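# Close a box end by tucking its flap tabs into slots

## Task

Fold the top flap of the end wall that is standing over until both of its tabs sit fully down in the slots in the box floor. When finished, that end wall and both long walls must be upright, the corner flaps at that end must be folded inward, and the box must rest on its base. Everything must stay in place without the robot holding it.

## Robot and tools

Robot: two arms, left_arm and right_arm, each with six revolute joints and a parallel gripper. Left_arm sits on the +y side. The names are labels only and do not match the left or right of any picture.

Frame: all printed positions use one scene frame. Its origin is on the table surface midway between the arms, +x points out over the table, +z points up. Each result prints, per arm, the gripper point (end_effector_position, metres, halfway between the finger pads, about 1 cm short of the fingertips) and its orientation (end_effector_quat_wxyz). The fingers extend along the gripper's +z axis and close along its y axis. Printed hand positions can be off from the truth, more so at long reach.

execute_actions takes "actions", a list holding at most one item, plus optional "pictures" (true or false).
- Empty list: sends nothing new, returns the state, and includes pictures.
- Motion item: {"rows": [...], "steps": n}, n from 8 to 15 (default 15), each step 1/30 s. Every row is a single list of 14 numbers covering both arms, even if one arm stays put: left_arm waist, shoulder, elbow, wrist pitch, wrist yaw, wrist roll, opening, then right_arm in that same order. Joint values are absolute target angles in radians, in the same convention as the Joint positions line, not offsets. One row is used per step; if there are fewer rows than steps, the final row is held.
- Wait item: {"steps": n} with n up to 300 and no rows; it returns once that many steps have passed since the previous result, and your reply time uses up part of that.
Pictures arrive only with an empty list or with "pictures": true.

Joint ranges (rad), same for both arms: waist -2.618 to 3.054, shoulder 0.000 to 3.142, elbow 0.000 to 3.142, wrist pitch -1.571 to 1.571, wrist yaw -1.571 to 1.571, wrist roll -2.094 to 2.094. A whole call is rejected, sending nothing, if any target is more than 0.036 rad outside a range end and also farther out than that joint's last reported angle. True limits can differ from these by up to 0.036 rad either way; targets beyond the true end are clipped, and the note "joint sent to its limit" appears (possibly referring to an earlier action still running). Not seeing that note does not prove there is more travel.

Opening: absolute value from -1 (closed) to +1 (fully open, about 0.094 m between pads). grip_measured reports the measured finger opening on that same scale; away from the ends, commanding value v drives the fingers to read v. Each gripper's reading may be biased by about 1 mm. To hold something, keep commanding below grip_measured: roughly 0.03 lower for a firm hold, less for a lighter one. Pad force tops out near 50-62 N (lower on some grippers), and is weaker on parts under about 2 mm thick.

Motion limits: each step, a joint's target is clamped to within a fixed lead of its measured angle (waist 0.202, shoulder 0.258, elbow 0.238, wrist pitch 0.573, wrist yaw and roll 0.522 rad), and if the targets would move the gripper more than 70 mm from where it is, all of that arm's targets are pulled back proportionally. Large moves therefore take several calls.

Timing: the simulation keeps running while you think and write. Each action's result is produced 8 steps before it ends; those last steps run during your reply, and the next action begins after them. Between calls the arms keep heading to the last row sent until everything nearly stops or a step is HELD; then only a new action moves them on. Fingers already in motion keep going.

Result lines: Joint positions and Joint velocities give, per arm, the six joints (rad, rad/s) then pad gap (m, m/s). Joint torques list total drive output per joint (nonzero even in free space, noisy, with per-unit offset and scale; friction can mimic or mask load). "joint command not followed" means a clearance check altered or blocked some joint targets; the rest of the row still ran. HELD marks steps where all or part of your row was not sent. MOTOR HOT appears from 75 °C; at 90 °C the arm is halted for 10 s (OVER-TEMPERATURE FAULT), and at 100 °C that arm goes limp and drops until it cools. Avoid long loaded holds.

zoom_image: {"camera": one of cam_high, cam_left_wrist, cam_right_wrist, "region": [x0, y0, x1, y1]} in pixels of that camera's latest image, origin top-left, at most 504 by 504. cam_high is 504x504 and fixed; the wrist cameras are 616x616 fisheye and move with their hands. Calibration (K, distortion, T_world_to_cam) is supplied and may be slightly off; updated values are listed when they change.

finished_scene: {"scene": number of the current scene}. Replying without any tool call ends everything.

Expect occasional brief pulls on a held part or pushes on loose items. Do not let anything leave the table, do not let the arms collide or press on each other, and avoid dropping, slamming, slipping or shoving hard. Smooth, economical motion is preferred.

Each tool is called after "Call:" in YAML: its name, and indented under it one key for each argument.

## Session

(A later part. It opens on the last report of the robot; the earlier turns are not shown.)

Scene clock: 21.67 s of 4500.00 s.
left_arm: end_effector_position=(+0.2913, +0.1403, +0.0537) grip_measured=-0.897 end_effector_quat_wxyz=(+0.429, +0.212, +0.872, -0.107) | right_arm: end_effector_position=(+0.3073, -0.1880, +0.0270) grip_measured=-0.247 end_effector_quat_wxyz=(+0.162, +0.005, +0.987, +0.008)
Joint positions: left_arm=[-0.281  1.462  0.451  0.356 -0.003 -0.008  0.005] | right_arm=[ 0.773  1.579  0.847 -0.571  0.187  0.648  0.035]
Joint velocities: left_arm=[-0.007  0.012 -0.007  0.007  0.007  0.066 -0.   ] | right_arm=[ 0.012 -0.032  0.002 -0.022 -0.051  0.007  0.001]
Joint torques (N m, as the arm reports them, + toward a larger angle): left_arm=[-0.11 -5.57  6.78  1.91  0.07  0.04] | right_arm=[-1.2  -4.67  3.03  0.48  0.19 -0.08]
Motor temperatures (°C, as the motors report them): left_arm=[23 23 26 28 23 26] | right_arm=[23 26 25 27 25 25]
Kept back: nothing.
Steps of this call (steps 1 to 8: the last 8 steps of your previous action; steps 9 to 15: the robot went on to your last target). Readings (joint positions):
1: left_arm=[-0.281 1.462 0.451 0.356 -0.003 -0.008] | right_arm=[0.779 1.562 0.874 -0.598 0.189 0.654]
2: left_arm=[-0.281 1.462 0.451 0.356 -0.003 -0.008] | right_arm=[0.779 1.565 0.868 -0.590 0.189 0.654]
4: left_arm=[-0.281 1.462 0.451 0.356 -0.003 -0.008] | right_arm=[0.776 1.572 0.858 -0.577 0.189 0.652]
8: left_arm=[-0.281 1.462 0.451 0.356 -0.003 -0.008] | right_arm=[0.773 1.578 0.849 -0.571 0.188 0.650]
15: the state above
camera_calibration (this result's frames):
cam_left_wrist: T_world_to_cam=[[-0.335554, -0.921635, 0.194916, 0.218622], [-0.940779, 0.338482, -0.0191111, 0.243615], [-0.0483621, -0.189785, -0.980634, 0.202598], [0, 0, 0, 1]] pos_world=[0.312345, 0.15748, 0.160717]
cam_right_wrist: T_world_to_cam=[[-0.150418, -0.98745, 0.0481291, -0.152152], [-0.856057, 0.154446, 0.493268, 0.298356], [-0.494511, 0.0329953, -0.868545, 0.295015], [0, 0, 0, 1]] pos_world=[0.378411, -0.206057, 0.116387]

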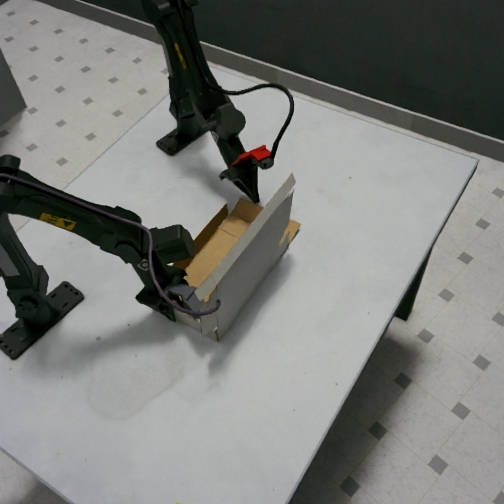

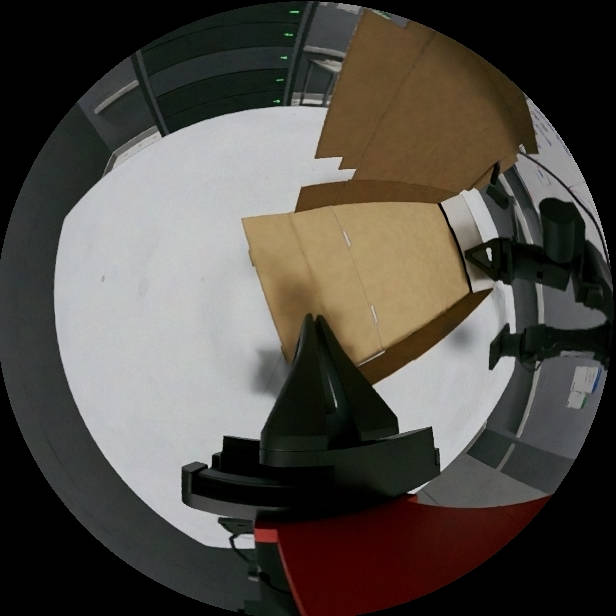

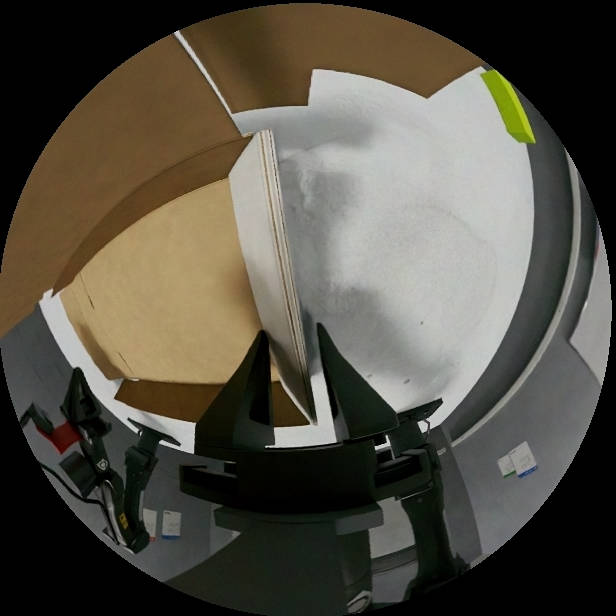

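Call:
execute_actions:
  actions:
    - {"rows": [[-0.285,1.44,0.48,0.377,0,0,-0.9,0.76,1.6,0.816,-0.605,0.195,0.64,-0.29],[-0.285,1.44,0.48,0.377,0,0,-0.9,0.76,1.6,0.816,-0.605,0.195,0.64,-0.33],[-0.285,1.44,0.48,0.377,0,0,-0.9,0.76,1.6,0.816,-0.605,0.195,0.64,-0.37],[-0.285,1.44,0.48,0.377,0,0,-0.9,0.76,1.6,0.816,-0.605,0.195,0.64,-0.41],[-0.285,1.44,0.48,0.377,0,0,-0.9,0.76,1.6,0.816,-0.605,0.195,0.64,-0.45],[-0.285,1.44,0.48,0.377,0,0,-0.9,0.758,1.6,0.816,-0.605,0.195,0.64,-0.49],[-0.285,1.44,0.48,0.377,0,0,-0.9,0.756,1.6,0.816,-0.605,0.195,0.64,-0.53],[-0.285,1.44,0.48,0.377,0,0,-0.9,0.754,1.6,0.816,-0.605,0.195,0.64,-0.57],[-0.285,1.44,0.48,0.377,0,0,-0.9,0.752,1.6,0.816,-0.605,0.195,0.64,-0.61],[-0.285,1.44,0.48,0.377,0,0,-0.9,0.75,1.6,0.816,-0.605,0.195,0.64,-0.65],[-0.285,1.44,0.48,0.377,0,0,-0.9,0.75,1.6,0.816,-0.605,0.195,0.64,-0.68],[-0.285,1.44,0.48,0.377,0,0,-0.9,0.75,1.6,0.816,-0.605,0.195,0.64,-0.71],[-0.285,1.44,0.48,0.377,0,0,-0.9,0.75,1.6,0.816,-0.605,0.195,0.64,-0.74]], "steps": 15}

Call:
execute_actions:
  actions:
    - {"steps": 15}
  pictures: true

Call:
zoom_image:
  camera: "cam_left_wrist"
  region: [400, 160, 550, 310]

Call:
zoom_image:
  camera: "cam_right_wrist"
  region: [150, 100, 450, 440]

Scene clock: 30.43 s of 4500.00 s.
left_arm: end_effector_position=(+0.2913, +0.1403, +0.0537) grip_measured=-0.897 end_effector_quat_wxyz=(+0.429, +0.212, +0.872, -0.107) | right_arm: end_effector_position=(+0.3068, -0.1891, +0.0268) grip_measured=-0.507 end_effector_quat_wxyz=(+0.160, +0.005, +0.987, +0.007)
Joint positions: left_arm=[-0.281  1.462  0.451  0.356 -0.003 -0.008  0.005] | right_arm=[ 0.771  1.579  0.847 -0.575  0.186  0.646  0.023]
Joint velocities: left_arm=[ 0.002 -0.007 -0.007  0.022 -0.066  0.037  0.   ] | right_arm=[-0.056  0.007 -0.002 -0.066 -0.007 -0.066 -0.038]
Joint torques (N m, as the arm reports them, + toward a larger angle): left_arm=[-0.27 -5.67  6.86  1.89  0.06  0.1 ] | right_arm=[-1.03 -4.82  3.28  0.55  0.21 -0.02]
Motor temperatures (°C, as the motors report them): left_arm=[23 24 26 29 23 26] | right_arm=[23 26 25 27 25 25]
Steps of this call (steps 1 to 15: the robot went on to your last target; steps 16 to 90: nothing new was sent; then 5.53 s passed at rest; steps 91 to 97: the first 7 steps of this action). Readings (joint positions):
91: left_arm=[-0.281 1.462 0.451 0.356 -0.003 -0.008] | right_arm=[0.773 1.579 0.847 -0.571 0.187 0.647]
92: left_arm=[-0.281 1.462 0.451 0.356 -0.003 -0.008] | right_arm=[0.773 1.579 0.847 -0.571 0.186 0.647]
94: left_arm=[-0.281 1.462 0.451 0.356 -0.003 -0.008] | right_arm=[0.773 1.579 0.847 -0.571 0.186 0.647]
97: the state above

Scene clock: 30.93 s of 4500.00 s.
left_arm: end_effector_position=(+0.2913, +0.1403, +0.0537) grip_measured=-0.897 end_effector_quat_wxyz=(+0.429, +0.212, +0.872, -0.107) | right_arm: end_effector_position=(+0.3067, -0.1931, +0.0262) grip_measured=-0.736 end_effector_quat_wxyz=(+0.157, +0.008, +0.988, +0.003)
Joint positions: left_arm=[-0.281  1.462  0.451  0.356 -0.003 -0.008  0.005] | right_arm=[ 0.76   1.579  0.847 -0.584  0.186  0.642  0.012]
Joint velocities: left_arm=[ 0.002 -0.002  0.012 -0.066  0.051  0.051 -0.001] | right_arm=[-0.007 -0.017  0.007 -0.007 -0.022 -0.051 -0.001]
Joint torques (N m, as the arm reports them, + toward a larger angle): left_arm=[-0.3  -5.47  6.63  1.93  0.11  0.11] | right_arm=[-0.95 -4.81  3.3   0.57  0.21 -0.01]
Motor temperatures (°C, as the motors report them): left_arm=[23 24 26 29 23 26] | right_arm=[23 26 25 27 25 25]
Kept back: nothing.
Steps of this call (steps 1 to 8: the last 8 steps of your previous action; steps 9 to 15: the robot went on to your last target). Readings (joint positions):
1: left_arm=[-0.281 1.462 0.451 0.356 -0.003 -0.008] | right_arm=[0.769 1.579 0.847 -0.576 0.186 0.645]
2: left_arm=[-0.281 1.462 0.451 0.356 -0.003 -0.008] | right_arm=[0.767 1.579 0.847 -0.578 0.186 0.644]
4: left_arm=[-0.281 1.462 0.451 0.356 -0.003 -0.008] | right_arm=[0.763 1.579 0.847 -0.581 0.186 0.643]
8: left_arm=[-0.281 1.462 0.451 0.356 -0.003 -0.008] | right_arm=[0.760 1.579 0.847 -0.584 0.186 0.642]
15: the state above
camera_calibration (this result's frames):
cam_left_wrist: T_world_to_cam=[[-0.335554, -0.921635, 0.194916, 0.218622], [-0.940779, 0.338482, -0.0191111, 0.243615], [-0.0483621, -0.189785, -0.980634, 0.202598], [0, 0, 0, 1]] pos_world=[0.312345, 0.15748, 0.160717]
cam_right_wrist: T_world_to_cam=[[-0.156589, -0.985912, 0.0587987, -0.155308], [-0.849388, 0.164807, 0.501377, 0.298824], [-0.504004, 0.0285672, -0.863229, 0.296046], [0, 0, 0, 1]] pos_world=[0.378706, -0.210825, 0.114864]

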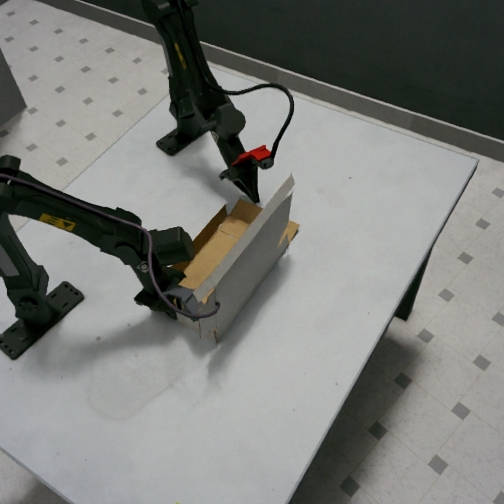

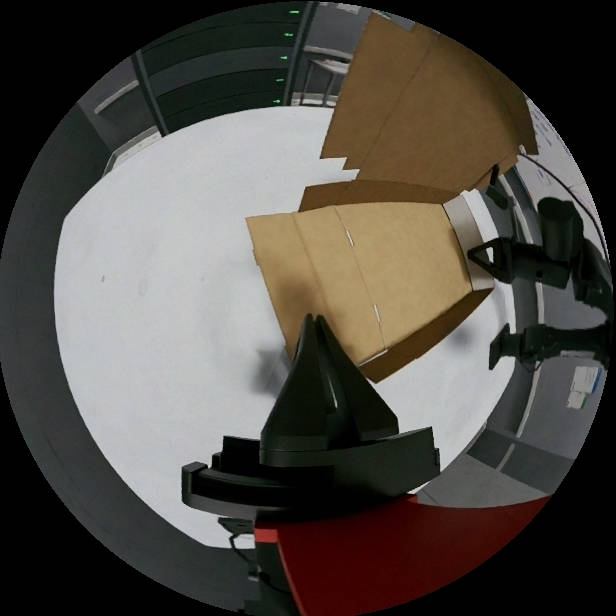

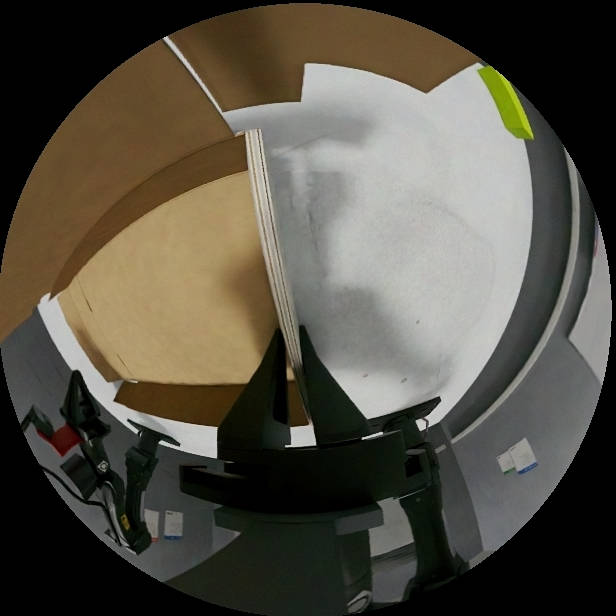

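Region (400, 160, 550, 310) of cam_left_wrist's 616x616 image, scaled by 3.360, with more detail than that image has.

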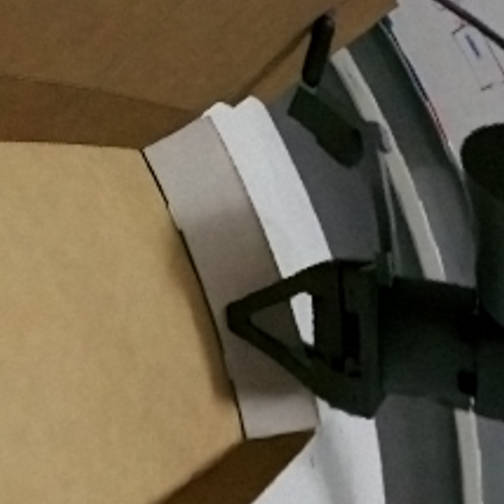

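Region (150, 100, 450, 440) of cam_right_wrist's 616x616 image, scaled by 1.482, with more detail than that image has; it fills the left 445 columns of this view, and the rest is white.

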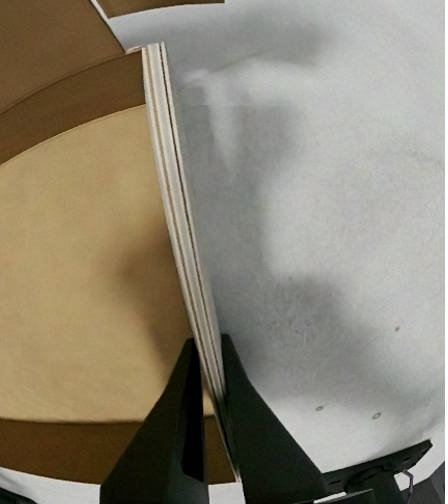

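Call:
execute_actions:
  actions:
    - {"rows": [[-0.285,1.44,0.48,0.377,0,0,-0.9,0.75,1.6,0.816,-0.605,0.195,0.64,-0.76],[-0.285,1.44,0.48,0.377,0,0,-0.9,0.75,1.6,0.816,-0.605,0.195,0.64,-0.78],[-0.285,1.44,0.48,0.377,0,0,-0.9,0.75,1.6,0.816,-0.605,0.195,0.64,-0.80],[-0.285,1.44,0.48,0.377,0,0,-0.9,0.75,1.6,0.816,-0.605,0.195,0.64,-0.82],[-0.285,1.44,0.48,0.377,0,0,-0.9,0.75,1.6,0.816,-0.605,0.195,0.64,-0.84],[-0.285,1.44,0.48,0.377,0,0,-0.9,0.75,1.6,0.816,-0.605,0.195,0.64,-0.86],[-0.285,1.44,0.48,0.377,0,0,-0.9,0.75,1.6,0.816,-0.605,0.195,0.64,-0.88]], "steps": 12}

Call:
execute_actions:
  actions:
    - {"steps": 12}
  pictures: true

Call:
zoom_image:
  camera: "cam_left_wrist"
  region: [400, 160, 550, 310]

Scene clock: 31.67 s of 4500.00 s.
left_arm: end_effector_position=(+0.2913, +0.1403, +0.0537) grip_measured=-0.897 end_effector_quat_wxyz=(+0.429, +0.212, +0.872, -0.107) | right_arm: end_effector_position=(+0.3063, -0.1937, +0.0260) grip_measured=-0.806 end_effector_quat_wxyz=(+0.156, +0.008, +0.988, +0.001)
Joint positions: left_arm=[-0.281  1.462  0.451  0.356 -0.003 -0.008  0.005] | right_arm=[ 0.76   1.579  0.847 -0.587  0.187  0.642  0.009]
Joint velocities: left_arm=[-0.007 -0.002  0.007 -0.037 -0.022 -0.037 -0.   ] | right_arm=[ 0.012  0.012  0.002  0.022 -0.081 -0.081 -0.02 ]
Joint torques (N m, as the arm reports them, + toward a larger angle): left_arm=[-0.16 -5.62  6.92  1.88  0.07  0.07] | right_arm=[-0.96 -4.8   3.29  0.59  0.19 -0.01]
Motor temperatures (°C, as the motors report them): left_arm=[23 24 26 29 23 26] | right_arm=[23 26 25 27 25 25]
Steps of this call (steps 1 to 15: the robot went on to your last target; steps 16 to 18: nothing new was sent; steps 19 to 22: the first 4 steps of this action). Readings (joint positions):
19: left_arm=[-0.281 1.462 0.451 0.356 -0.003 -0.008] | right_arm=[0.760 1.579 0.847 -0.585 0.186 0.642]
20: left_arm=[-0.281 1.462 0.451 0.356 -0.003 -0.008] | right_arm=[0.760 1.579 0.847 -0.585 0.186 0.642]
22: the state above

Scene clock: 32.07 s of 4500.00 s.
left_arm: end_effector_position=(+0.2913, +0.1403, +0.0537) grip_measured=-0.897 end_effector_quat_wxyz=(+0.429, +0.212, +0.872, -0.107) | right_arm: end_effector_position=(+0.3060, -0.1940, +0.0260) grip_measured=-0.876 end_effector_quat_wxyz=(+0.155, +0.008, +0.988, +0.001)
Joint positions: left_arm=[-0.281  1.462  0.451  0.356 -0.003 -0.008  0.005] | right_arm=[ 0.76   1.579  0.847 -0.588  0.188  0.642  0.006]
Joint velocities: left_arm=[-0.007 -0.002 -0.007 -0.037 -0.007 -0.037 -0.   ] | right_arm=[ 0.007  0.017  0.002 -0.037  0.066 -0.066 -0.001]
Joint torques (N m, as the arm reports them, + toward a larger angle): left_arm=[-0.3  -5.74  7.05  1.92  0.11  0.09] | right_arm=[-0.95 -4.82  3.3   0.59  0.19 -0.01]
Motor temperatures (°C, as the motors report them): left_arm=[23 24 26 29 23 26] | right_arm=[23 26 25 27 25 25]
Kept back: nothing.
Steps of this call (steps 1 to 8: the last 8 steps of your previous action; steps 9 to 12: the robot went on to your last target). Readings (joint positions):
1: left_arm=[-0.281 1.462 0.451 0.356 -0.003 -0.008] | right_arm=[0.760 1.579 0.847 -0.587 0.188 0.642]
2: left_arm=[-0.281 1.462 0.451 0.356 -0.003 -0.008] | right_arm=[0.760 1.579 0.847 -0.588 0.188 0.642]
4: left_arm=[-0.281 1.462 0.451 0.356 -0.003 -0.008] | right_arm=[0.760 1.579 0.847 -0.588 0.188 0.642]
8: left_arm=[-0.281 1.462 0.451 0.356 -0.003 -0.008] | right_arm=[0.760 1.579 0.847 -0.588 0.188 0.642]
12: the state above
camera_calibration (this result's frames):
cam_left_wrist: T_world_to_cam=[[-0.335554, -0.921635, 0.194916, 0.218622], [-0.940779, 0.338482, -0.0191111, 0.243615], [-0.0483621, -0.189785, -0.980634, 0.202598], [0, 0, 0, 1]] pos_world=[0.312345, 0.15748, 0.160717]
cam_right_wrist: T_world_to_cam=[[-0.156817, -0.985626, 0.0628443, -0.156188], [-0.848096, 0.166997, 0.502838, 0.298509], [-0.506105, 0.0255555, -0.862093, 0.295595], [0, 0, 0, 1]] pos_world=[0.378274, -0.211347, 0.114544]

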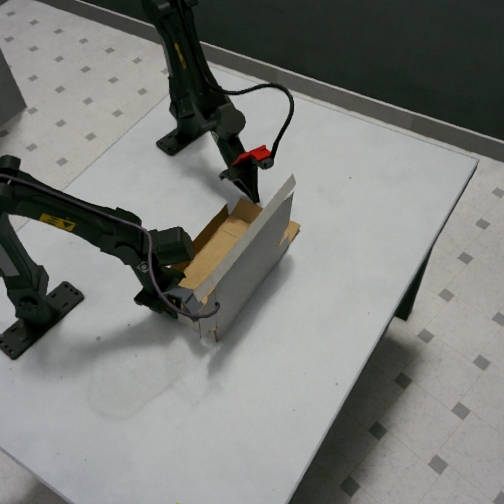

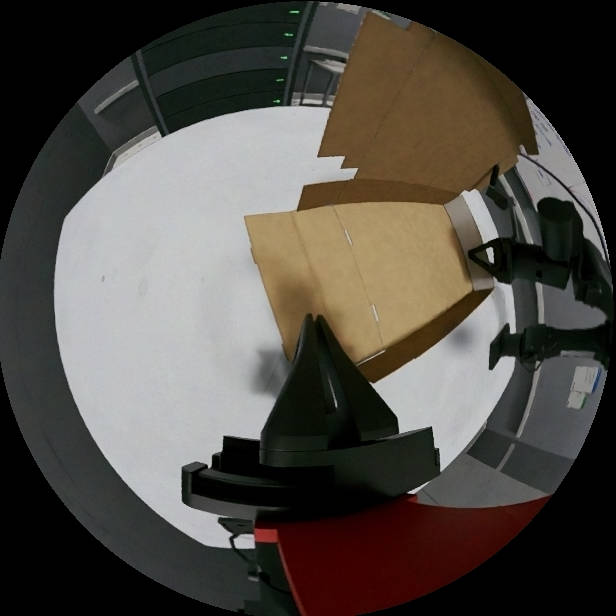

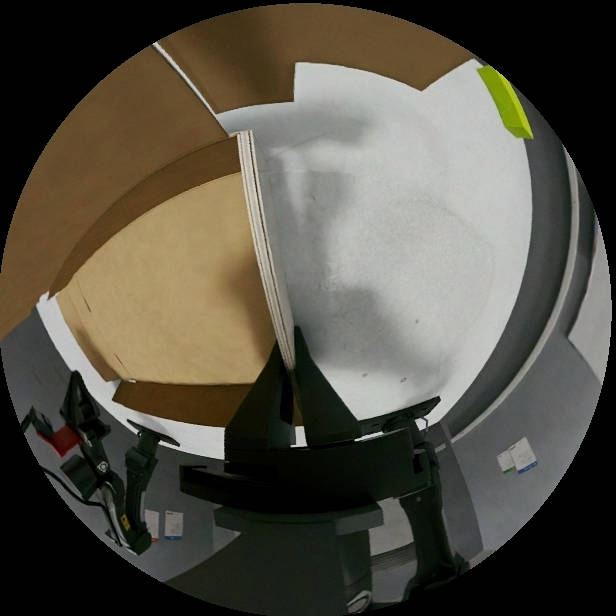

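Region (400, 160, 550, 310) of cam_left_wrist's 616x616 image, scaled by 3.360, with more detail than that image has.

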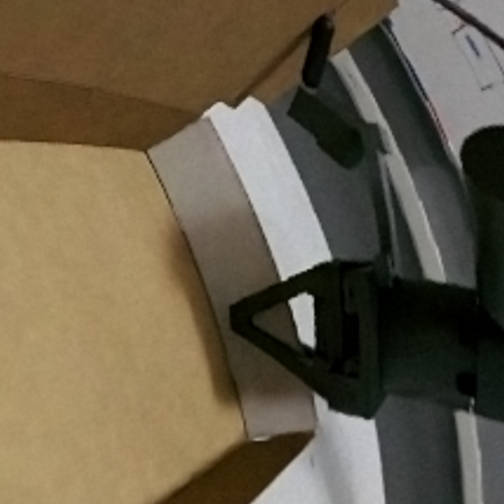

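Call:
execute_actions:
  actions:
    - {"rows": [[-0.285,1.44,0.48,0.377,0,0,-0.9,0.755,1.6,0.816,-0.6,0.19,0.64,-0.9],[-0.285,1.44,0.48,0.377,0,0,-0.9,0.755,1.6,0.816,-0.6,0.19,0.64,-0.91],[-0.285,1.44,0.48,0.377,0,0,-0.9,0.755,1.603,0.81,-0.595,0.19,0.64,-0.91],[-0.285,1.44,0.48,0.377,0,0,-0.9,0.755,1.606,0.804,-0.59,0.19,0.64,-0.91],[-0.285,1.44,0.48,0.377,0,0,-0.9,0.755,1.609,0.798,-0.585,0.19,0.64,-0.91],[-0.285,1.44,0.48,0.377,0,0,-0.9,0.755,1.612,0.792,-0.58,0.19,0.64,-0.91],[-0.285,1.44,0.48,0.377,0,0,-0.9,0.755,1.615,0.786,-0.575,0.19,0.64,-0.91]], "steps": 15}

Call:
execute_actions:
  actions:
    - {"steps": 12}
  pictures: true

Call:
zoom_image:
  camera: "cam_left_wrist"
  region: [420, 180, 520, 310]

Scene clock: 32.83 s of 4500.00 s.
left_arm: end_effector_position=(+0.2913, +0.1403, +0.0537) grip_measured=-0.897 end_effector_quat_wxyz=(+0.429, +0.212, +0.872, -0.107) | right_arm: end_effector_position=(+0.3055, -0.1941, +0.0246) grip_measured=-0.903 end_effector_quat_wxyz=(+0.155, +0.008, +0.988, +0.001)
Joint positions: left_arm=[-0.281  1.462  0.451  0.356 -0.003 -0.008  0.005] | right_arm=[ 0.76   1.579  0.842 -0.583  0.186  0.642  0.005]
Joint velocities: left_arm=[-0.007  0.002  0.002 -0.051  0.037 -0.037 -0.001] | right_arm=[-0.002  0.007 -0.042  0.066  0.095  0.007 -0.   ]
Joint torques (N m, as the arm reports them, + toward a larger angle): left_arm=[-0.1  -5.6   6.82  1.95  0.07  0.08] | right_arm=[-0.48 -3.47  1.8   0.75  0.15 -0.02]
Motor temperatures (°C, as the motors report them): left_arm=[23 24 27 29 23 26] | right_arm=[23 26 25 27 25 25]
Steps of this call (steps 1 to 15: the robot went on to your last target; step 16: nothing new was sent; steps 17 to 23: the first 7 steps of this action). Readings (joint positions):
17: left_arm=[-0.281 1.462 0.451 0.356 -0.003 -0.008] | right_arm=[0.760 1.579 0.847 -0.588 0.188 0.642]
18: left_arm=[-0.281 1.462 0.451 0.356 -0.003 -0.008] | right_arm=[0.760 1.579 0.847 -0.588 0.187 0.642]
20: left_arm=[-0.281 1.462 0.451 0.356 -0.003 -0.008] | right_arm=[0.760 1.579 0.845 -0.586 0.186 0.642]
23: the state above

Scene clock: 33.23 s of 4500.00 s.
left_arm: end_effector_position=(+0.2913, +0.1403, +0.0537) grip_measured=-0.897 end_effector_quat_wxyz=(+0.429, +0.212, +0.872, -0.107) | right_arm: end_effector_position=(+0.3054, -0.1942, +0.0246) grip_measured=-0.903 end_effector_quat_wxyz=(+0.155, +0.008, +0.988, +0.001)
Joint positions: left_arm=[-0.281  1.462  0.451  0.356 -0.003 -0.008  0.005] | right_arm=[ 0.76   1.579  0.842 -0.582  0.186  0.642  0.005]
Joint velocities: left_arm=[-0.007 -0.012 -0.007  0.007  0.007  0.081 -0.001] | right_arm=[-0.012 -0.012 -0.002  0.007  0.022  0.037 -0.001]
Joint torques (N m, as the arm reports them, + toward a larger angle): left_arm=[-0.24 -5.38  6.45  1.9   0.09  0.05] | right_arm=[-0.52 -3.49  1.67  0.8   0.15 -0.01]
Motor temperatures (°C, as the motors report them): left_arm=[23 24 27 29 23 26] | right_arm=[23 26 25 27 25 25]
Kept back: nothing.
Steps of this call (steps 1 to 8: the last 8 steps of your previous action; steps 9 to 12: the robot went on to your last target). Readings (joint positions):
1: left_arm=[-0.281 1.462 0.451 0.356 -0.003 -0.008] | right_arm=[0.760 1.579 0.842 -0.582 0.186 0.642]
2: left_arm=[-0.281 1.462 0.451 0.356 -0.003 -0.008] | right_arm=[0.760 1.579 0.842 -0.582 0.186 0.642]
4: left_arm=[-0.281 1.462 0.451 0.356 -0.003 -0.008] | right_arm=[0.760 1.579 0.842 -0.582 0.186 0.642]
8: left_arm=[-0.281 1.462 0.451 0.356 -0.003 -0.008] | right_arm=[0.760 1.579 0.842 -0.582 0.186 0.642]
12: the state above
camera_calibration (this result's frames):
cam_left_wrist: T_world_to_cam=[[-0.335554, -0.921635, 0.194916, 0.218622], [-0.940779, 0.338482, -0.0191111, 0.243615], [-0.0483621, -0.189785, -0.980634, 0.202598], [0, 0, 0, 1]] pos_world=[0.312345, 0.15748, 0.160717]
cam_right_wrist: T_world_to_cam=[[-0.156495, -0.985726, 0.0620793, -0.156509], [-0.847806, 0.166311, 0.503554, 0.298485], [-0.50669, 0.0261723, -0.861731, 0.294378], [0, 0, 0, 1]] pos_world=[0.377723, -0.211621, 0.113088]

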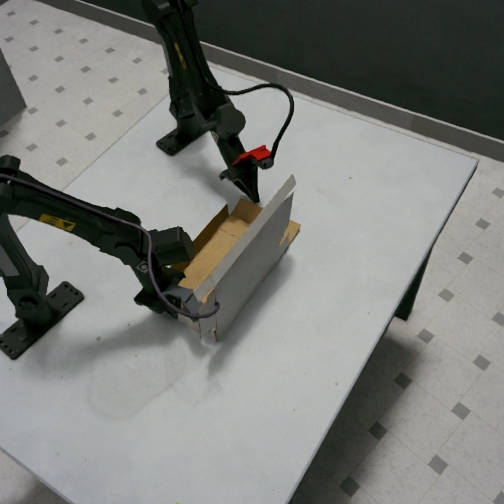

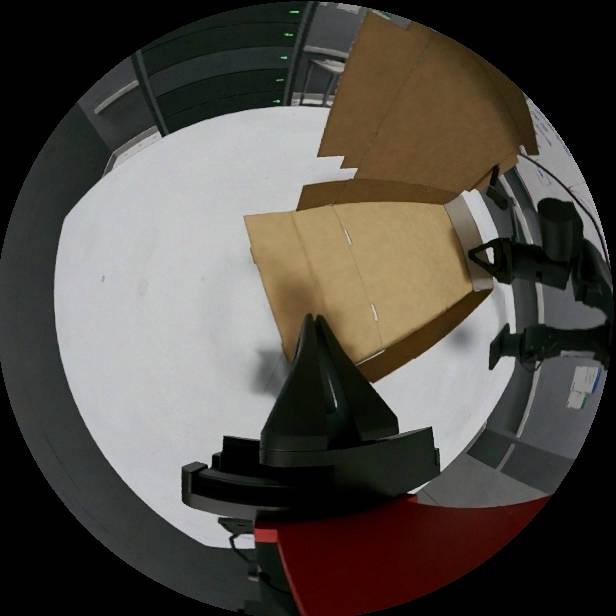

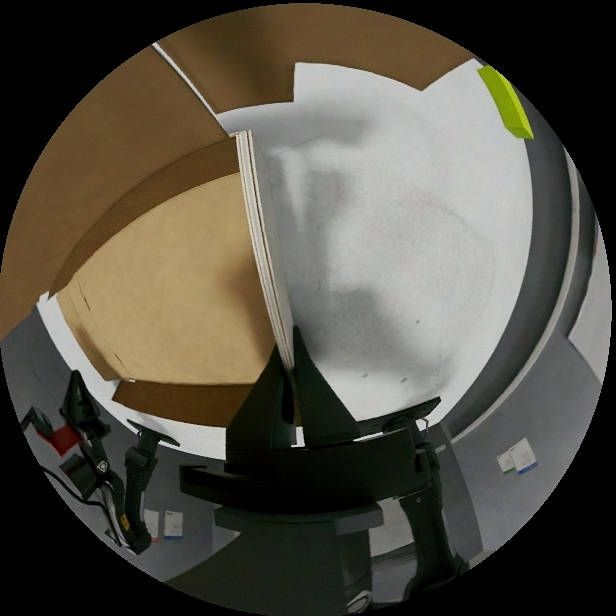

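Region (420, 180, 520, 310) of cam_left_wrist's 616x616 image, scaled by 3.877, with more detail than that image has; it fills the left 388 columns of this view, and the rest is white.

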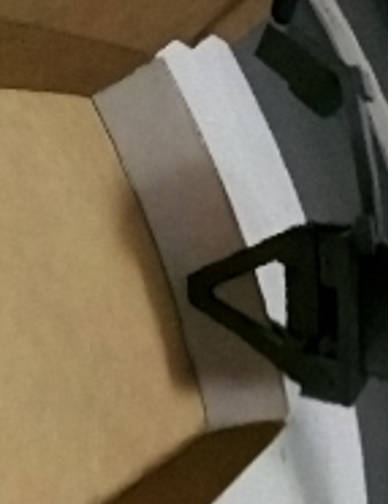

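Call:
execute_actions:
  actions:
    - {"rows": [[-0.285,1.44,0.48,0.377,0,0,-0.9,0.76,1.605,0.80,-0.58,0.19,0.64,-0.91],[-0.285,1.44,0.48,0.377,0,0,-0.9,0.76,1.595,0.815,-0.58,0.19,0.64,-0.91],[-0.285,1.44,0.48,0.377,0,0,-0.9,0.76,1.585,0.83,-0.58,0.19,0.64,-0.9],[-0.285,1.44,0.48,0.377,0,0,-0.9,0.76,1.585,0.83,-0.58,0.19,0.64,-0.85],[-0.285,1.44,0.48,0.377,0,0,-0.9,0.76,1.585,0.83,-0.58,0.19,0.64,-0.78],[-0.285,1.44,0.48,0.377,0,0,-0.9,0.76,1.585,0.83,-0.58,0.19,0.64,-0.7],[-0.285,1.44,0.48,0.377,0,0,-0.9,0.76,1.585,0.83,-0.58,0.19,0.64,-0.6],[-0.285,1.44,0.48,0.377,0,0,-0.9,0.76,1.58,0.845,-0.59,0.19,0.64,-0.5],[-0.285,1.44,0.48,0.377,0,0,-0.9,0.76,1.57,0.87,-0.62,0.19,0.64,-0.4],[-0.285,1.44,0.48,0.377,0,0,-0.9,0.76,1.555,0.90,-0.66,0.19,0.64,-0.4],[-0.285,1.44,0.48,0.377,0,0,-0.9,0.76,1.54,0.93,-0.70,0.19,0.64,-0.4],[-0.285,1.44,0.48,0.377,0,0,-0.9,0.76,1.525,0.96,-0.745,0.19,0.64,-0.4],[-0.285,1.44,0.48,0.377,0,0,-0.9,0.76,1.51,0.99,-0.79,0.19,0.64,-0.4],[-0.285,1.44,0.48,0.377,0,0,-0.9,0.76,1.495,1.02,-0.835,0.19,0.64,-0.4],[-0.285,1.44,0.48,0.377,0,0,-0.9,0.76,1.48,1.05,-0.88,0.19,0.64,-0.4]], "steps": 15}

Call:
execute_actions:
  actions:
    - {"steps": 20}
  pictures: true

Call:
zoom_image:
  camera: "cam_left_wrist"
  region: [420, 180, 520, 310]

Call:
zoom_image:
  camera: "cam_right_wrist"
  region: [180, 120, 400, 420]

Scene clock: 34.57 s of 4500.00 s.
left_arm: end_effector_position=(+0.2913, +0.1403, +0.0537) grip_measured=-0.897 end_effector_quat_wxyz=(+0.429, +0.212, +0.872, -0.107) | right_arm: end_effector_position=(+0.3061, -0.1937, +0.0251) grip_measured=-0.649 end_effector_quat_wxyz=(+0.157, +0.008, +0.988, +0.003)
Joint positions: left_arm=[-0.281  1.462  0.451  0.356 -0.003 -0.008  0.005] | right_arm=[ 0.76   1.578  0.842 -0.579  0.186  0.642  0.016]
Joint velocities: left_arm=[ 0.002 -0.017 -0.007 -0.007  0.022 -0.022  0.001] | right_arm=[-0.002 -0.012 -0.002 -0.022 -0.007 -0.081  0.093]
Joint torques (N m, as the arm reports them, + toward a larger angle): left_arm=[-0.27 -5.57  6.7   1.92  0.09  0.07] | right_arm=[-0.06 -6.    4.56  0.72  0.14  0.  ]
Motor temperatures (°C, as the motors report them): left_arm=[23 24 27 29 23 26] | right_arm=[23 26 25 27 25 25]
Steps of this call (steps 1 to 15: the robot went on to your last target; steps 16 to 33: nothing new was sent; steps 34 to 40: the first 7 steps of this action). Readings (joint positions):
34: left_arm=[-0.281 1.462 0.451 0.356 -0.003 -0.008] | right_arm=[0.760 1.579 0.842 -0.582 0.186 0.642]
35: left_arm=[-0.281 1.462 0.451 0.356 -0.003 -0.008] | right_arm=[0.760 1.578 0.842 -0.582 0.186 0.642]
37: left_arm=[-0.281 1.462 0.451 0.356 -0.003 -0.008] | right_arm=[0.760 1.577 0.842 -0.580 0.186 0.642]
40: the state above

Scene clock: 35.23 s of 4500.00 s.
left_arm: end_effector_position=(+0.2913, +0.1403, +0.0537) grip_measured=-0.897 end_effector_quat_wxyz=(+0.429, +0.212, +0.872, -0.107) | right_arm: end_effector_position=(+0.3101, -0.1903, +0.0963) grip_measured=-0.403 end_effector_quat_wxyz=(+0.166, +0.009, +0.986, +0.011)
Joint positions: left_arm=[-0.281  1.462  0.451  0.356 -0.003 -0.008  0.005] | right_arm=[ 0.76   1.478  1.041 -0.853  0.185  0.642  0.028]
Joint velocities: left_arm=[-0.002 -0.007 -0.002  0.037 -0.007  0.007  0.   ] | right_arm=[-0.002 -0.017 -0.002 -0.139 -0.051 -0.007  0.001]
Joint torques (N m, as the arm reports them, + toward a larger angle): left_arm=[-0.11 -5.75  6.87  1.94  0.07  0.06] | right_arm=[-0.06 -6.03  6.53  0.66  0.15  0.  ]
Motor temperatures (°C, as the motors report them): left_arm=[23 24 27 29 23 26] | right_arm=[23 27 25 27 25 25]
Kept back: nothing.
Steps of this call (steps 1 to 8: the last 8 steps of your previous action; steps 9 to 20: the robot went on to your last target). Readings (joint positions):
1: left_arm=[-0.281 1.462 0.451 0.356 -0.003 -0.008] | right_arm=[0.760 1.578 0.842 -0.579 0.186 0.642]
2: left_arm=[-0.281 1.462 0.451 0.356 -0.003 -0.008] | right_arm=[0.760 1.578 0.842 -0.582 0.186 0.642]
4: left_arm=[-0.281 1.462 0.451 0.356 -0.003 -0.008] | right_arm=[0.760 1.578 0.858 -0.616 0.186 0.642]
8: left_arm=[-0.281 1.462 0.451 0.356 -0.003 -0.008] | right_arm=[0.760 1.541 0.959 -0.738 0.185 0.642]
20: the state above
camera_calibration (this result's frames):
cam_left_wrist: T_world_to_cam=[[-0.335554, -0.921635, 0.194916, 0.218622], [-0.940779, 0.338482, -0.0191111, 0.243615], [-0.0483621, -0.189785, -0.980634, 0.202598], [0, 0, 0, 1]] pos_world=[0.312345, 0.15748, 0.160717]
cam_right_wrist: T_world_to_cam=[[-0.157372, -0.986735, 0.0398435, -0.154216], [-0.859258, 0.156703, 0.48695, 0.269069], [-0.486735, 0.0423963, -0.87252, 0.356387], [0, 0, 0, 1]] pos_world=[0.380396, -0.209444, 0.186076]

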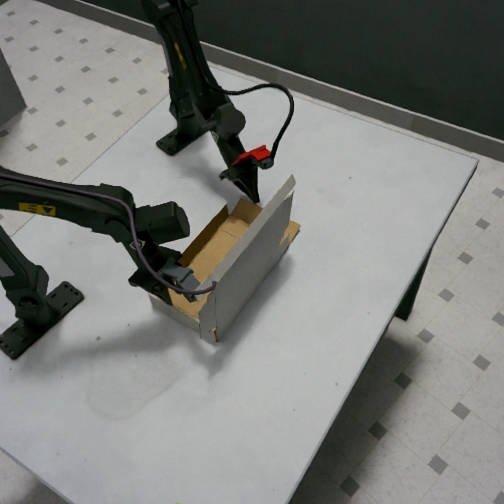

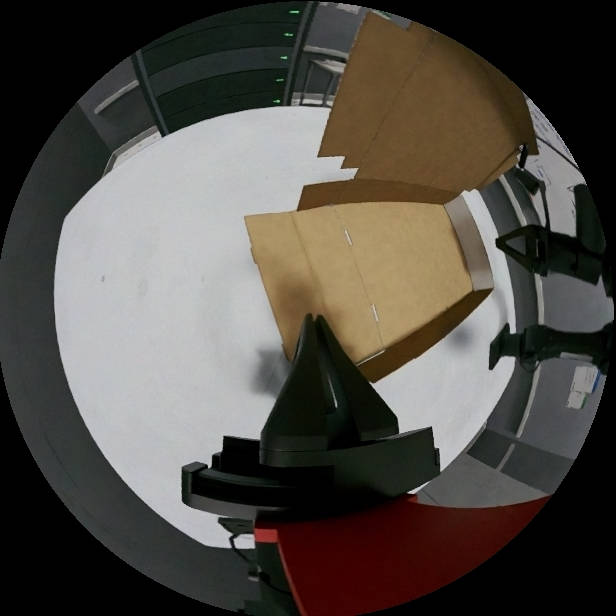

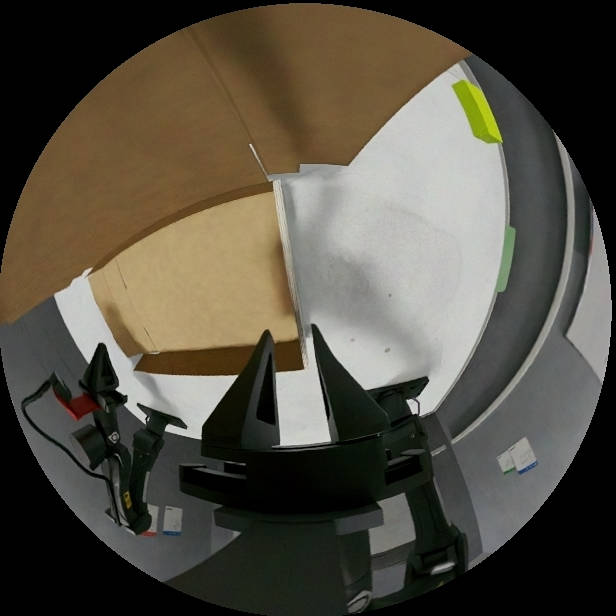

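Region (420, 180, 520, 310) of cam_left_wrist's 616x616 image, scaled by 3.877, with more detail than that image has; it fills the left 388 columns of this view, and the rest is white.

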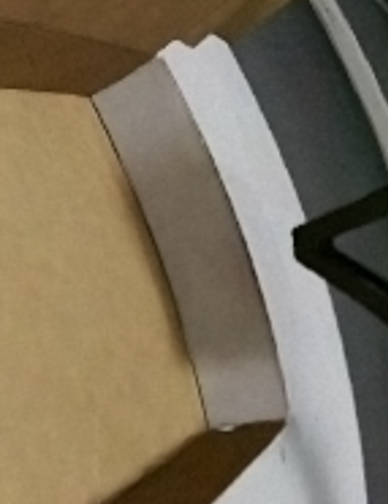

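Region (180, 120, 400, 420) of cam_right_wrist's 616x616 image, scaled by 1.680, with more detail than that image has; it fills the left 370 columns of this view, and the rest is white.

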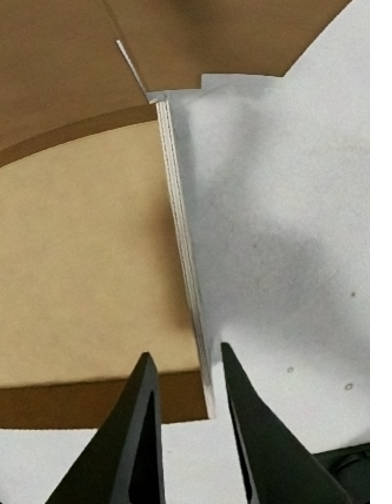

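Call:
zoom_image:
  camera: "cam_left_wrist"
  region: [435, 195, 485, 245]

Call:
zoom_image:
  camera: "cam_left_wrist"
  region: [450, 245, 500, 295]

Region (435, 195, 485, 245) of cam_left_wrist's 616x616 image, scaled by 10.080, with more detail than that image has.

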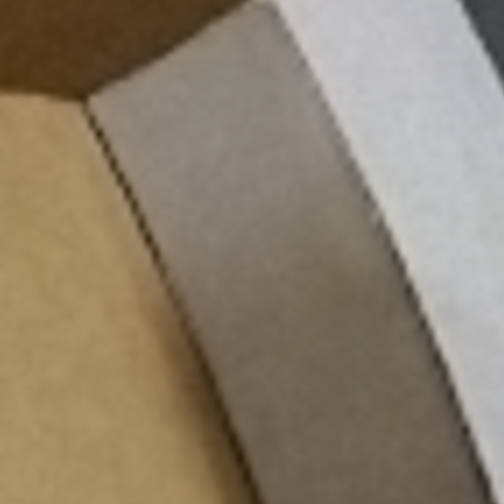

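Region (450, 245, 500, 295) of cam_left_wrist's 616x616 image, scaled by 10.080, with more detail than that image has.

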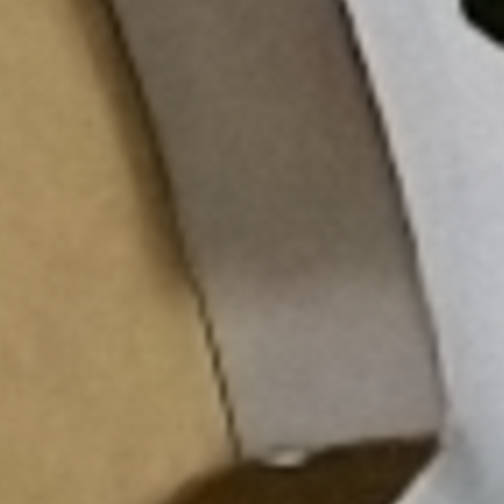

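Call:
execute_actions:
  actions:
    - {"rows": [[-0.285,1.44,0.48,0.377,0,0,-0.9,0.757,1.478,1.03,-0.84,0.205,0.63,-0.4],[-0.285,1.44,0.48,0.377,0,0,-0.9,0.755,1.476,1.012,-0.805,0.22,0.62,-0.4],[-0.285,1.44,0.48,0.377,0,0,-0.9,0.753,1.474,0.994,-0.77,0.235,0.612,-0.4],[-0.285,1.44,0.48,0.377,0,0,-0.9,0.751,1.472,0.976,-0.735,0.25,0.604,-0.4],[-0.285,1.44,0.48,0.377,0,0,-0.9,0.749,1.470,0.958,-0.70,0.265,0.596,-0.4],[-0.285,1.44,0.48,0.377,0,0,-0.9,0.747,1.468,0.94,-0.665,0.28,0.588,-0.4],[-0.285,1.44,0.48,0.377,0,0,-0.9,0.745,1.466,0.922,-0.63,0.295,0.58,-0.4],[-0.285,1.44,0.48,0.377,0,0,-0.9,0.743,1.465,0.905,-0.595,0.31,0.572,-0.4],[-0.285,1.44,0.48,0.377,0,0,-0.9,0.743,1.465,0.89,-0.565,0.322,0.566,-0.4],[-0.285,1.44,0.48,0.377,0,0,-0.9,0.743,1.465,0.88,-0.545,0.33,0.563,-0.4]], "steps": 15}

Call:
execute_actions:
  actions:
    - {"steps": 15}
  pictures: true

Scene clock: 37.63 s of 4500.00 s.
left_arm: end_effector_position=(+0.2913, +0.1403, +0.0537) grip_measured=-0.897 end_effector_quat_wxyz=(+0.429, +0.212, +0.872, -0.107) | right_arm: end_effector_position=(+0.3215, -0.1924, +0.0867) grip_measured=-0.403 end_effector_quat_wxyz=(+0.200, +0.001, +0.980, +0.004)
Joint positions: left_arm=[-0.281  1.462  0.451  0.356 -0.003 -0.008  0.005] | right_arm=[ 0.76   1.478  0.98  -0.741  0.234  0.612  0.028]
Joint velocities: left_arm=[-0.007 -0.007 -0.022 -0.022  0.022  0.066  0.001] | right_arm=[-0.022  0.007 -0.569  0.857  0.286 -0.242  0.   ]
Joint torques (N m, as the arm reports them, + toward a larger angle): left_arm=[-0.23 -5.56  6.75  1.9   0.05  0.07] | right_arm=[-1.37 -7.42  4.34  0.76  0.3  -0.05]
Motor temperatures (°C, as the motors report them): left_arm=[23 24 27 29 23 26] | right_arm=[23 27 25 27 25 25]
Steps of this call (steps 1 to 30: the robot went on to your last target; steps 31 to 65: nothing new was sent; steps 66 to 72: the first 7 steps of this action). Readings (joint positions):
66: left_arm=[-0.281 1.462 0.451 0.356 -0.003 -0.008] | right_arm=[0.760 1.478 1.041 -0.863 0.186 0.641]
67: left_arm=[-0.281 1.462 0.451 0.356 -0.003 -0.008] | right_arm=[0.760 1.478 1.041 -0.857 0.189 0.639]
69: left_arm=[-0.281 1.462 0.451 0.356 -0.003 -0.008] | right_arm=[0.760 1.478 1.029 -0.820 0.203 0.630]
72: the state above

Scene clock: 38.13 s of 4500.00 s.
left_arm: end_effector_position=(+0.2913, +0.1403, +0.0537) grip_measured=-0.897 end_effector_quat_wxyz=(+0.429, +0.212, +0.872, -0.107) | right_arm: end_effector_position=(+0.3431, -0.1962, +0.0794) grip_measured=-0.403 end_effector_quat_wxyz=(+0.261, -0.001, +0.965, -0.004)
Joint positions: left_arm=[-0.281  1.462  0.451  0.356 -0.003 -0.008  0.005] | right_arm=[ 0.753  1.478  0.897 -0.556  0.313  0.57   0.028]
Joint velocities: left_arm=[-0.002 -0.022 -0.012 -0.081 -0.051 -0.007 -0.   ] | right_arm=[-0.002  0.017  0.002  0.139  0.007 -0.051 -0.001]
Joint torques (N m, as the arm reports them, + toward a larger angle): left_arm=[ 0.   -5.55  6.77  1.94  0.08  0.09] | right_arm=[-0.88 -7.47  4.83  1.02  0.32 -0.06]
Motor temperatures (°C, as the motors report them): left_arm=[23 24 27 29 23 26] | right_arm=[23 27 25 27 25 25]
Kept back: nothing.
Steps of this call (steps 1 to 8: the last 8 steps of your previous action; steps 9 to 15: the robot went on to your last target). Readings (joint positions):
1: left_arm=[-0.281 1.462 0.451 0.356 -0.003 -0.008] | right_arm=[0.759 1.478 0.960 -0.713 0.245 0.605]
2: left_arm=[-0.281 1.462 0.451 0.356 -0.003 -0.008] | right_arm=[0.757 1.478 0.940 -0.687 0.257 0.599]
4: left_arm=[-0.281 1.462 0.451 0.356 -0.003 -0.008] | right_arm=[0.754 1.478 0.909 -0.642 0.278 0.588]
8: left_arm=[-0.281 1.462 0.451 0.356 -0.003 -0.008] | right_arm=[0.753 1.478 0.897 -0.594 0.300 0.576]
15: the state above
camera_calibration (this result's frames):
cam_left_wrist: T_world_to_cam=[[-0.335554, -0.921635, 0.194916, 0.218622], [-0.940779, 0.338482, -0.0191111, 0.243615], [-0.0483621, -0.189785, -0.980634, 0.202598], [0, 0, 0, 1]] pos_world=[0.312345, 0.15748, 0.160717]
cam_right_wrist: T_world_to_cam=[[-0.15204, -0.987419, 0.0434406, -0.15637], [-0.938798, 0.158019, 0.306084, 0.348436], [-0.309098, 0.00575495, -0.951013, 0.296086], [0, 0, 0, 1]] pos_world=[0.394856, -0.211167, 0.181724]

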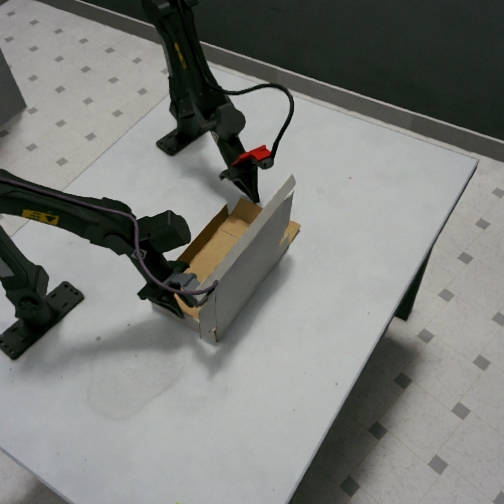

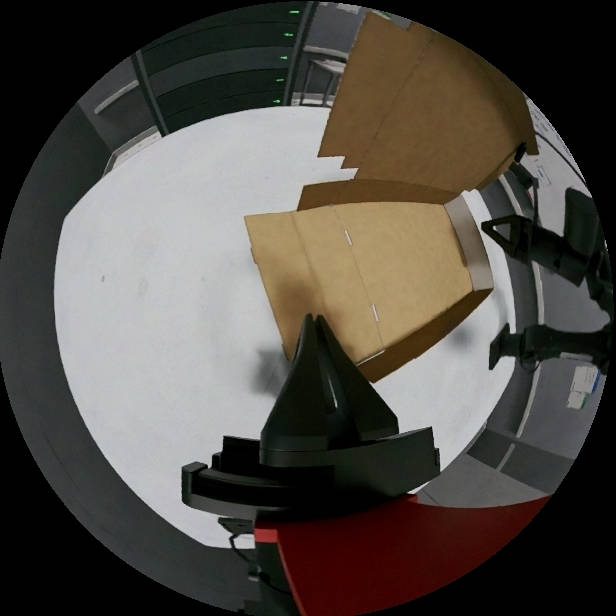

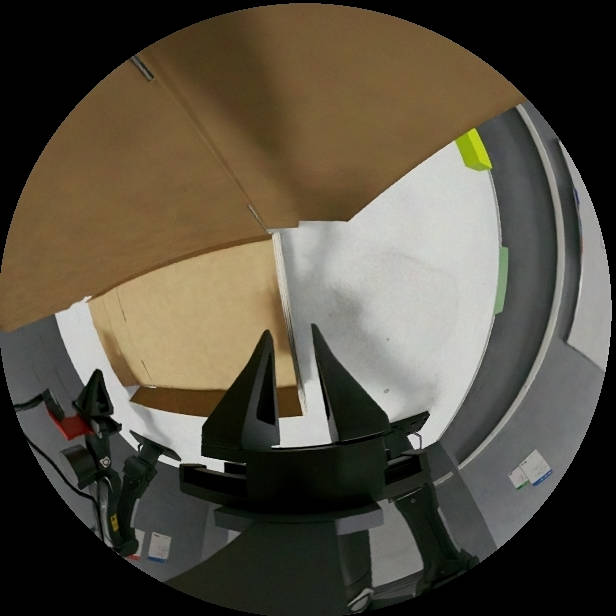

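Call:
execute_actions:
  actions:
    - {"rows": [[-0.285,1.44,0.48,0.377,0,0,-0.9,0.75,1.485,0.868,-0.525,0.33,0.563,-0.4],[-0.285,1.44,0.48,0.377,0,0,-0.9,0.76,1.495,0.856,-0.505,0.33,0.563,-0.4],[-0.285,1.44,0.48,0.377,0,0,-0.9,0.77,1.503,0.844,-0.485,0.33,0.563,-0.4],[-0.285,1.44,0.48,0.377,0,0,-0.9,0.772,1.511,0.832,-0.465,0.33,0.563,-0.4],[-0.285,1.44,0.48,0.377,0,0,-0.9,0.772,1.519,0.82,-0.445,0.33,0.563,-0.4],[-0.285,1.44,0.48,0.377,0,0,-0.9,0.772,1.527,0.808,-0.425,0.33,0.563,-0.4],[-0.285,1.44,0.48,0.377,0,0,-0.9,0.772,1.535,0.796,-0.405,0.33,0.563,-0.4],[-0.285,1.44,0.48,0.377,0,0,-0.9,0.772,1.543,0.784,-0.385,0.33,0.563,-0.4],[-0.285,1.44,0.48,0.377,0,0,-0.9,0.772,1.551,0.772,-0.365,0.33,0.563,-0.4],[-0.285,1.44,0.48,0.377,0,0,-0.9,0.772,1.559,0.76,-0.345,0.33,0.563,-0.4],[-0.285,1.44,0.48,0.377,0,0,-0.9,0.772,1.567,0.75,-0.325,0.33,0.563,-0.4]], "steps": 15}

Call:
execute_actions:
  actions:
    - {"steps": 15}
  pictures: true

Scene clock: 40.00 s of 4500.00 s.
left_arm: end_effector_position=(+0.2913, +0.1403, +0.0537) grip_measured=-0.897 end_effector_quat_wxyz=(+0.429, +0.212, +0.872, -0.107) | right_arm: end_effector_position=(+0.3443, -0.1929, +0.0645) grip_measured=-0.403 end_effector_quat_wxyz=(+0.269, -0.004, +0.963, -0.001)
Joint positions: left_arm=[-0.281  1.462  0.451  0.356 -0.003 -0.008  0.005] | right_arm=[ 0.761  1.501  0.845 -0.466  0.319  0.568  0.028]
Joint velocities: left_arm=[ 0.002 -0.027 -0.022  0.037 -0.007  0.022  0.   ] | right_arm=[ 0.027  0.266 -0.393  0.462 -0.11  -0.022 -0.   ]
Joint torques (N m, as the arm reports them, + toward a larger angle): left_arm=[-0.3  -5.34  6.92  1.97  0.07  0.08] | right_arm=[ 0.84 -4.87  4.13  0.92  0.31 -0.04]
Motor temperatures (°C, as the motors report them): left_arm=[23 24 27 29 23 26] | right_arm=[23 27 25 27 25 25]
Steps of this call (steps 1 to 15: the robot went on to your last target; steps 16 to 49: nothing new was sent; steps 50 to 56: the first 7 steps of this action). Readings (joint positions):
50: left_arm=[-0.281 1.462 0.451 0.356 -0.003 -0.008] | right_arm=[0.753 1.478 0.897 -0.546 0.317 0.568]
51: left_arm=[-0.281 1.462 0.451 0.356 -0.003 -0.008] | right_arm=[0.753 1.478 0.894 -0.539 0.317 0.568]
53: left_arm=[-0.281 1.462 0.451 0.356 -0.003 -0.008] | right_arm=[0.755 1.480 0.880 -0.513 0.318 0.568]
56: the state above

Scene clock: 40.50 s of 4500.00 s.
left_arm: end_effector_position=(+0.2913, +0.1403, +0.0537) grip_measured=-0.897 end_effector_quat_wxyz=(+0.429, +0.212, +0.872, -0.107) | right_arm: end_effector_position=(+0.3416, -0.1945, +0.0323) grip_measured=-0.403 end_effector_quat_wxyz=(+0.264, -0.006, +0.964, -0.004)
Joint positions: left_arm=[-0.281  1.462  0.451  0.356 -0.003 -0.008  0.005] | right_arm=[ 0.762  1.562  0.765 -0.336  0.319  0.568  0.028]
Joint velocities: left_arm=[-0.007  0.007  0.002 -0.022  0.007 -0.051  0.   ] | right_arm=[-0.012 -0.012  0.012  0.081 -0.007 -0.125 -0.001]
Joint torques (N m, as the arm reports them, + toward a larger angle): left_arm=[-0.31 -5.56  6.81  1.93  0.1   0.08] | right_arm=[ 0.88 -6.18  4.51  1.04  0.3  -0.04]
Motor temperatures (°C, as the motors report them): left_arm=[23 24 27 29 23 26] | right_arm=[23 27 25 27 25 25]
Kept back: nothing.
Steps of this call (steps 1 to 8: the last 8 steps of your previous action; steps 9 to 15: the robot went on to your last target). Readings (joint positions):
1: left_arm=[-0.281 1.462 0.451 0.356 -0.003 -0.008] | right_arm=[0.762 1.511 0.832 -0.450 0.319 0.568]
2: left_arm=[-0.281 1.462 0.451 0.356 -0.003 -0.008] | right_arm=[0.762 1.522 0.818 -0.433 0.319 0.568]
4: left_arm=[-0.281 1.462 0.451 0.356 -0.003 -0.008] | right_arm=[0.762 1.542 0.791 -0.402 0.319 0.568]
8: left_arm=[-0.281 1.462 0.451 0.356 -0.003 -0.008] | right_arm=[0.762 1.562 0.765 -0.370 0.319 0.568]
15: the state above
camera_calibration (this result's frames):
cam_left_wrist: T_world_to_cam=[[-0.335554, -0.921635, 0.194916, 0.218622], [-0.940779, 0.338482, -0.0191111, 0.243615], [-0.0483621, -0.189785, -0.980634, 0.202598], [0, 0, 0, 1]] pos_world=[0.312345, 0.15748, 0.160717]
cam_right_wrist: T_world_to_cam=[[-0.143652, -0.988591, 0.0453043, -0.156097], [-0.942017, 0.150626, 0.299859, 0.361035], [-0.303262, 0.00039789, -0.952907, 0.247859], [0, 0, 0, 1]] pos_world=[0.392844, -0.208796, 0.134999]

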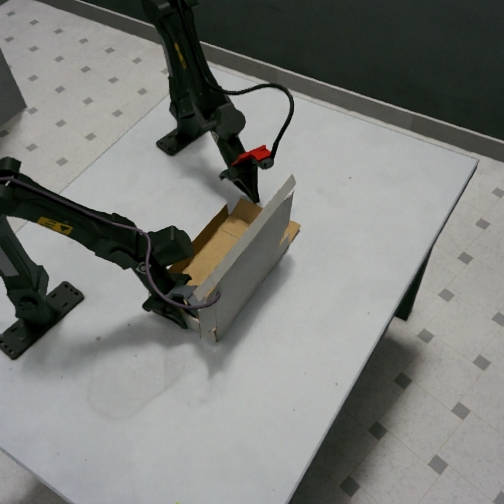

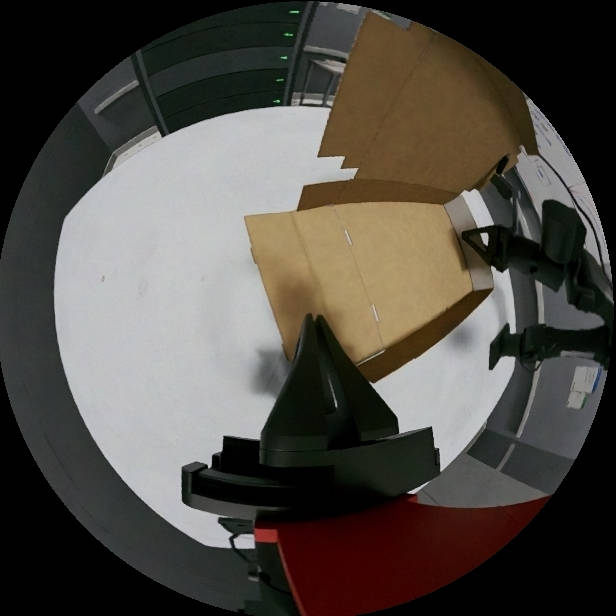

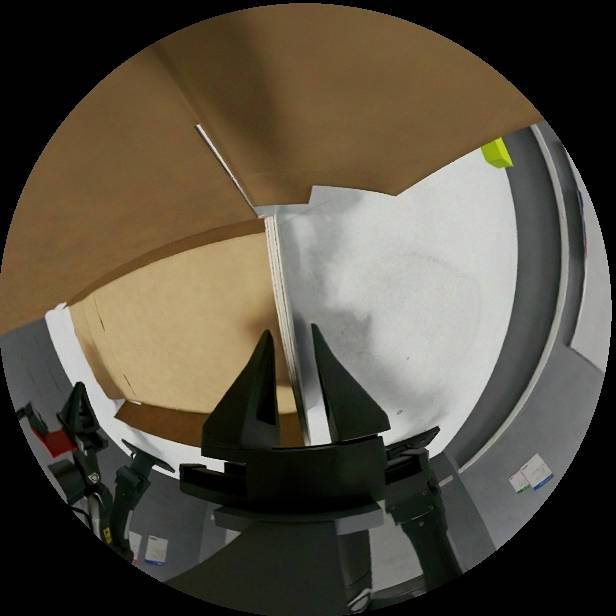

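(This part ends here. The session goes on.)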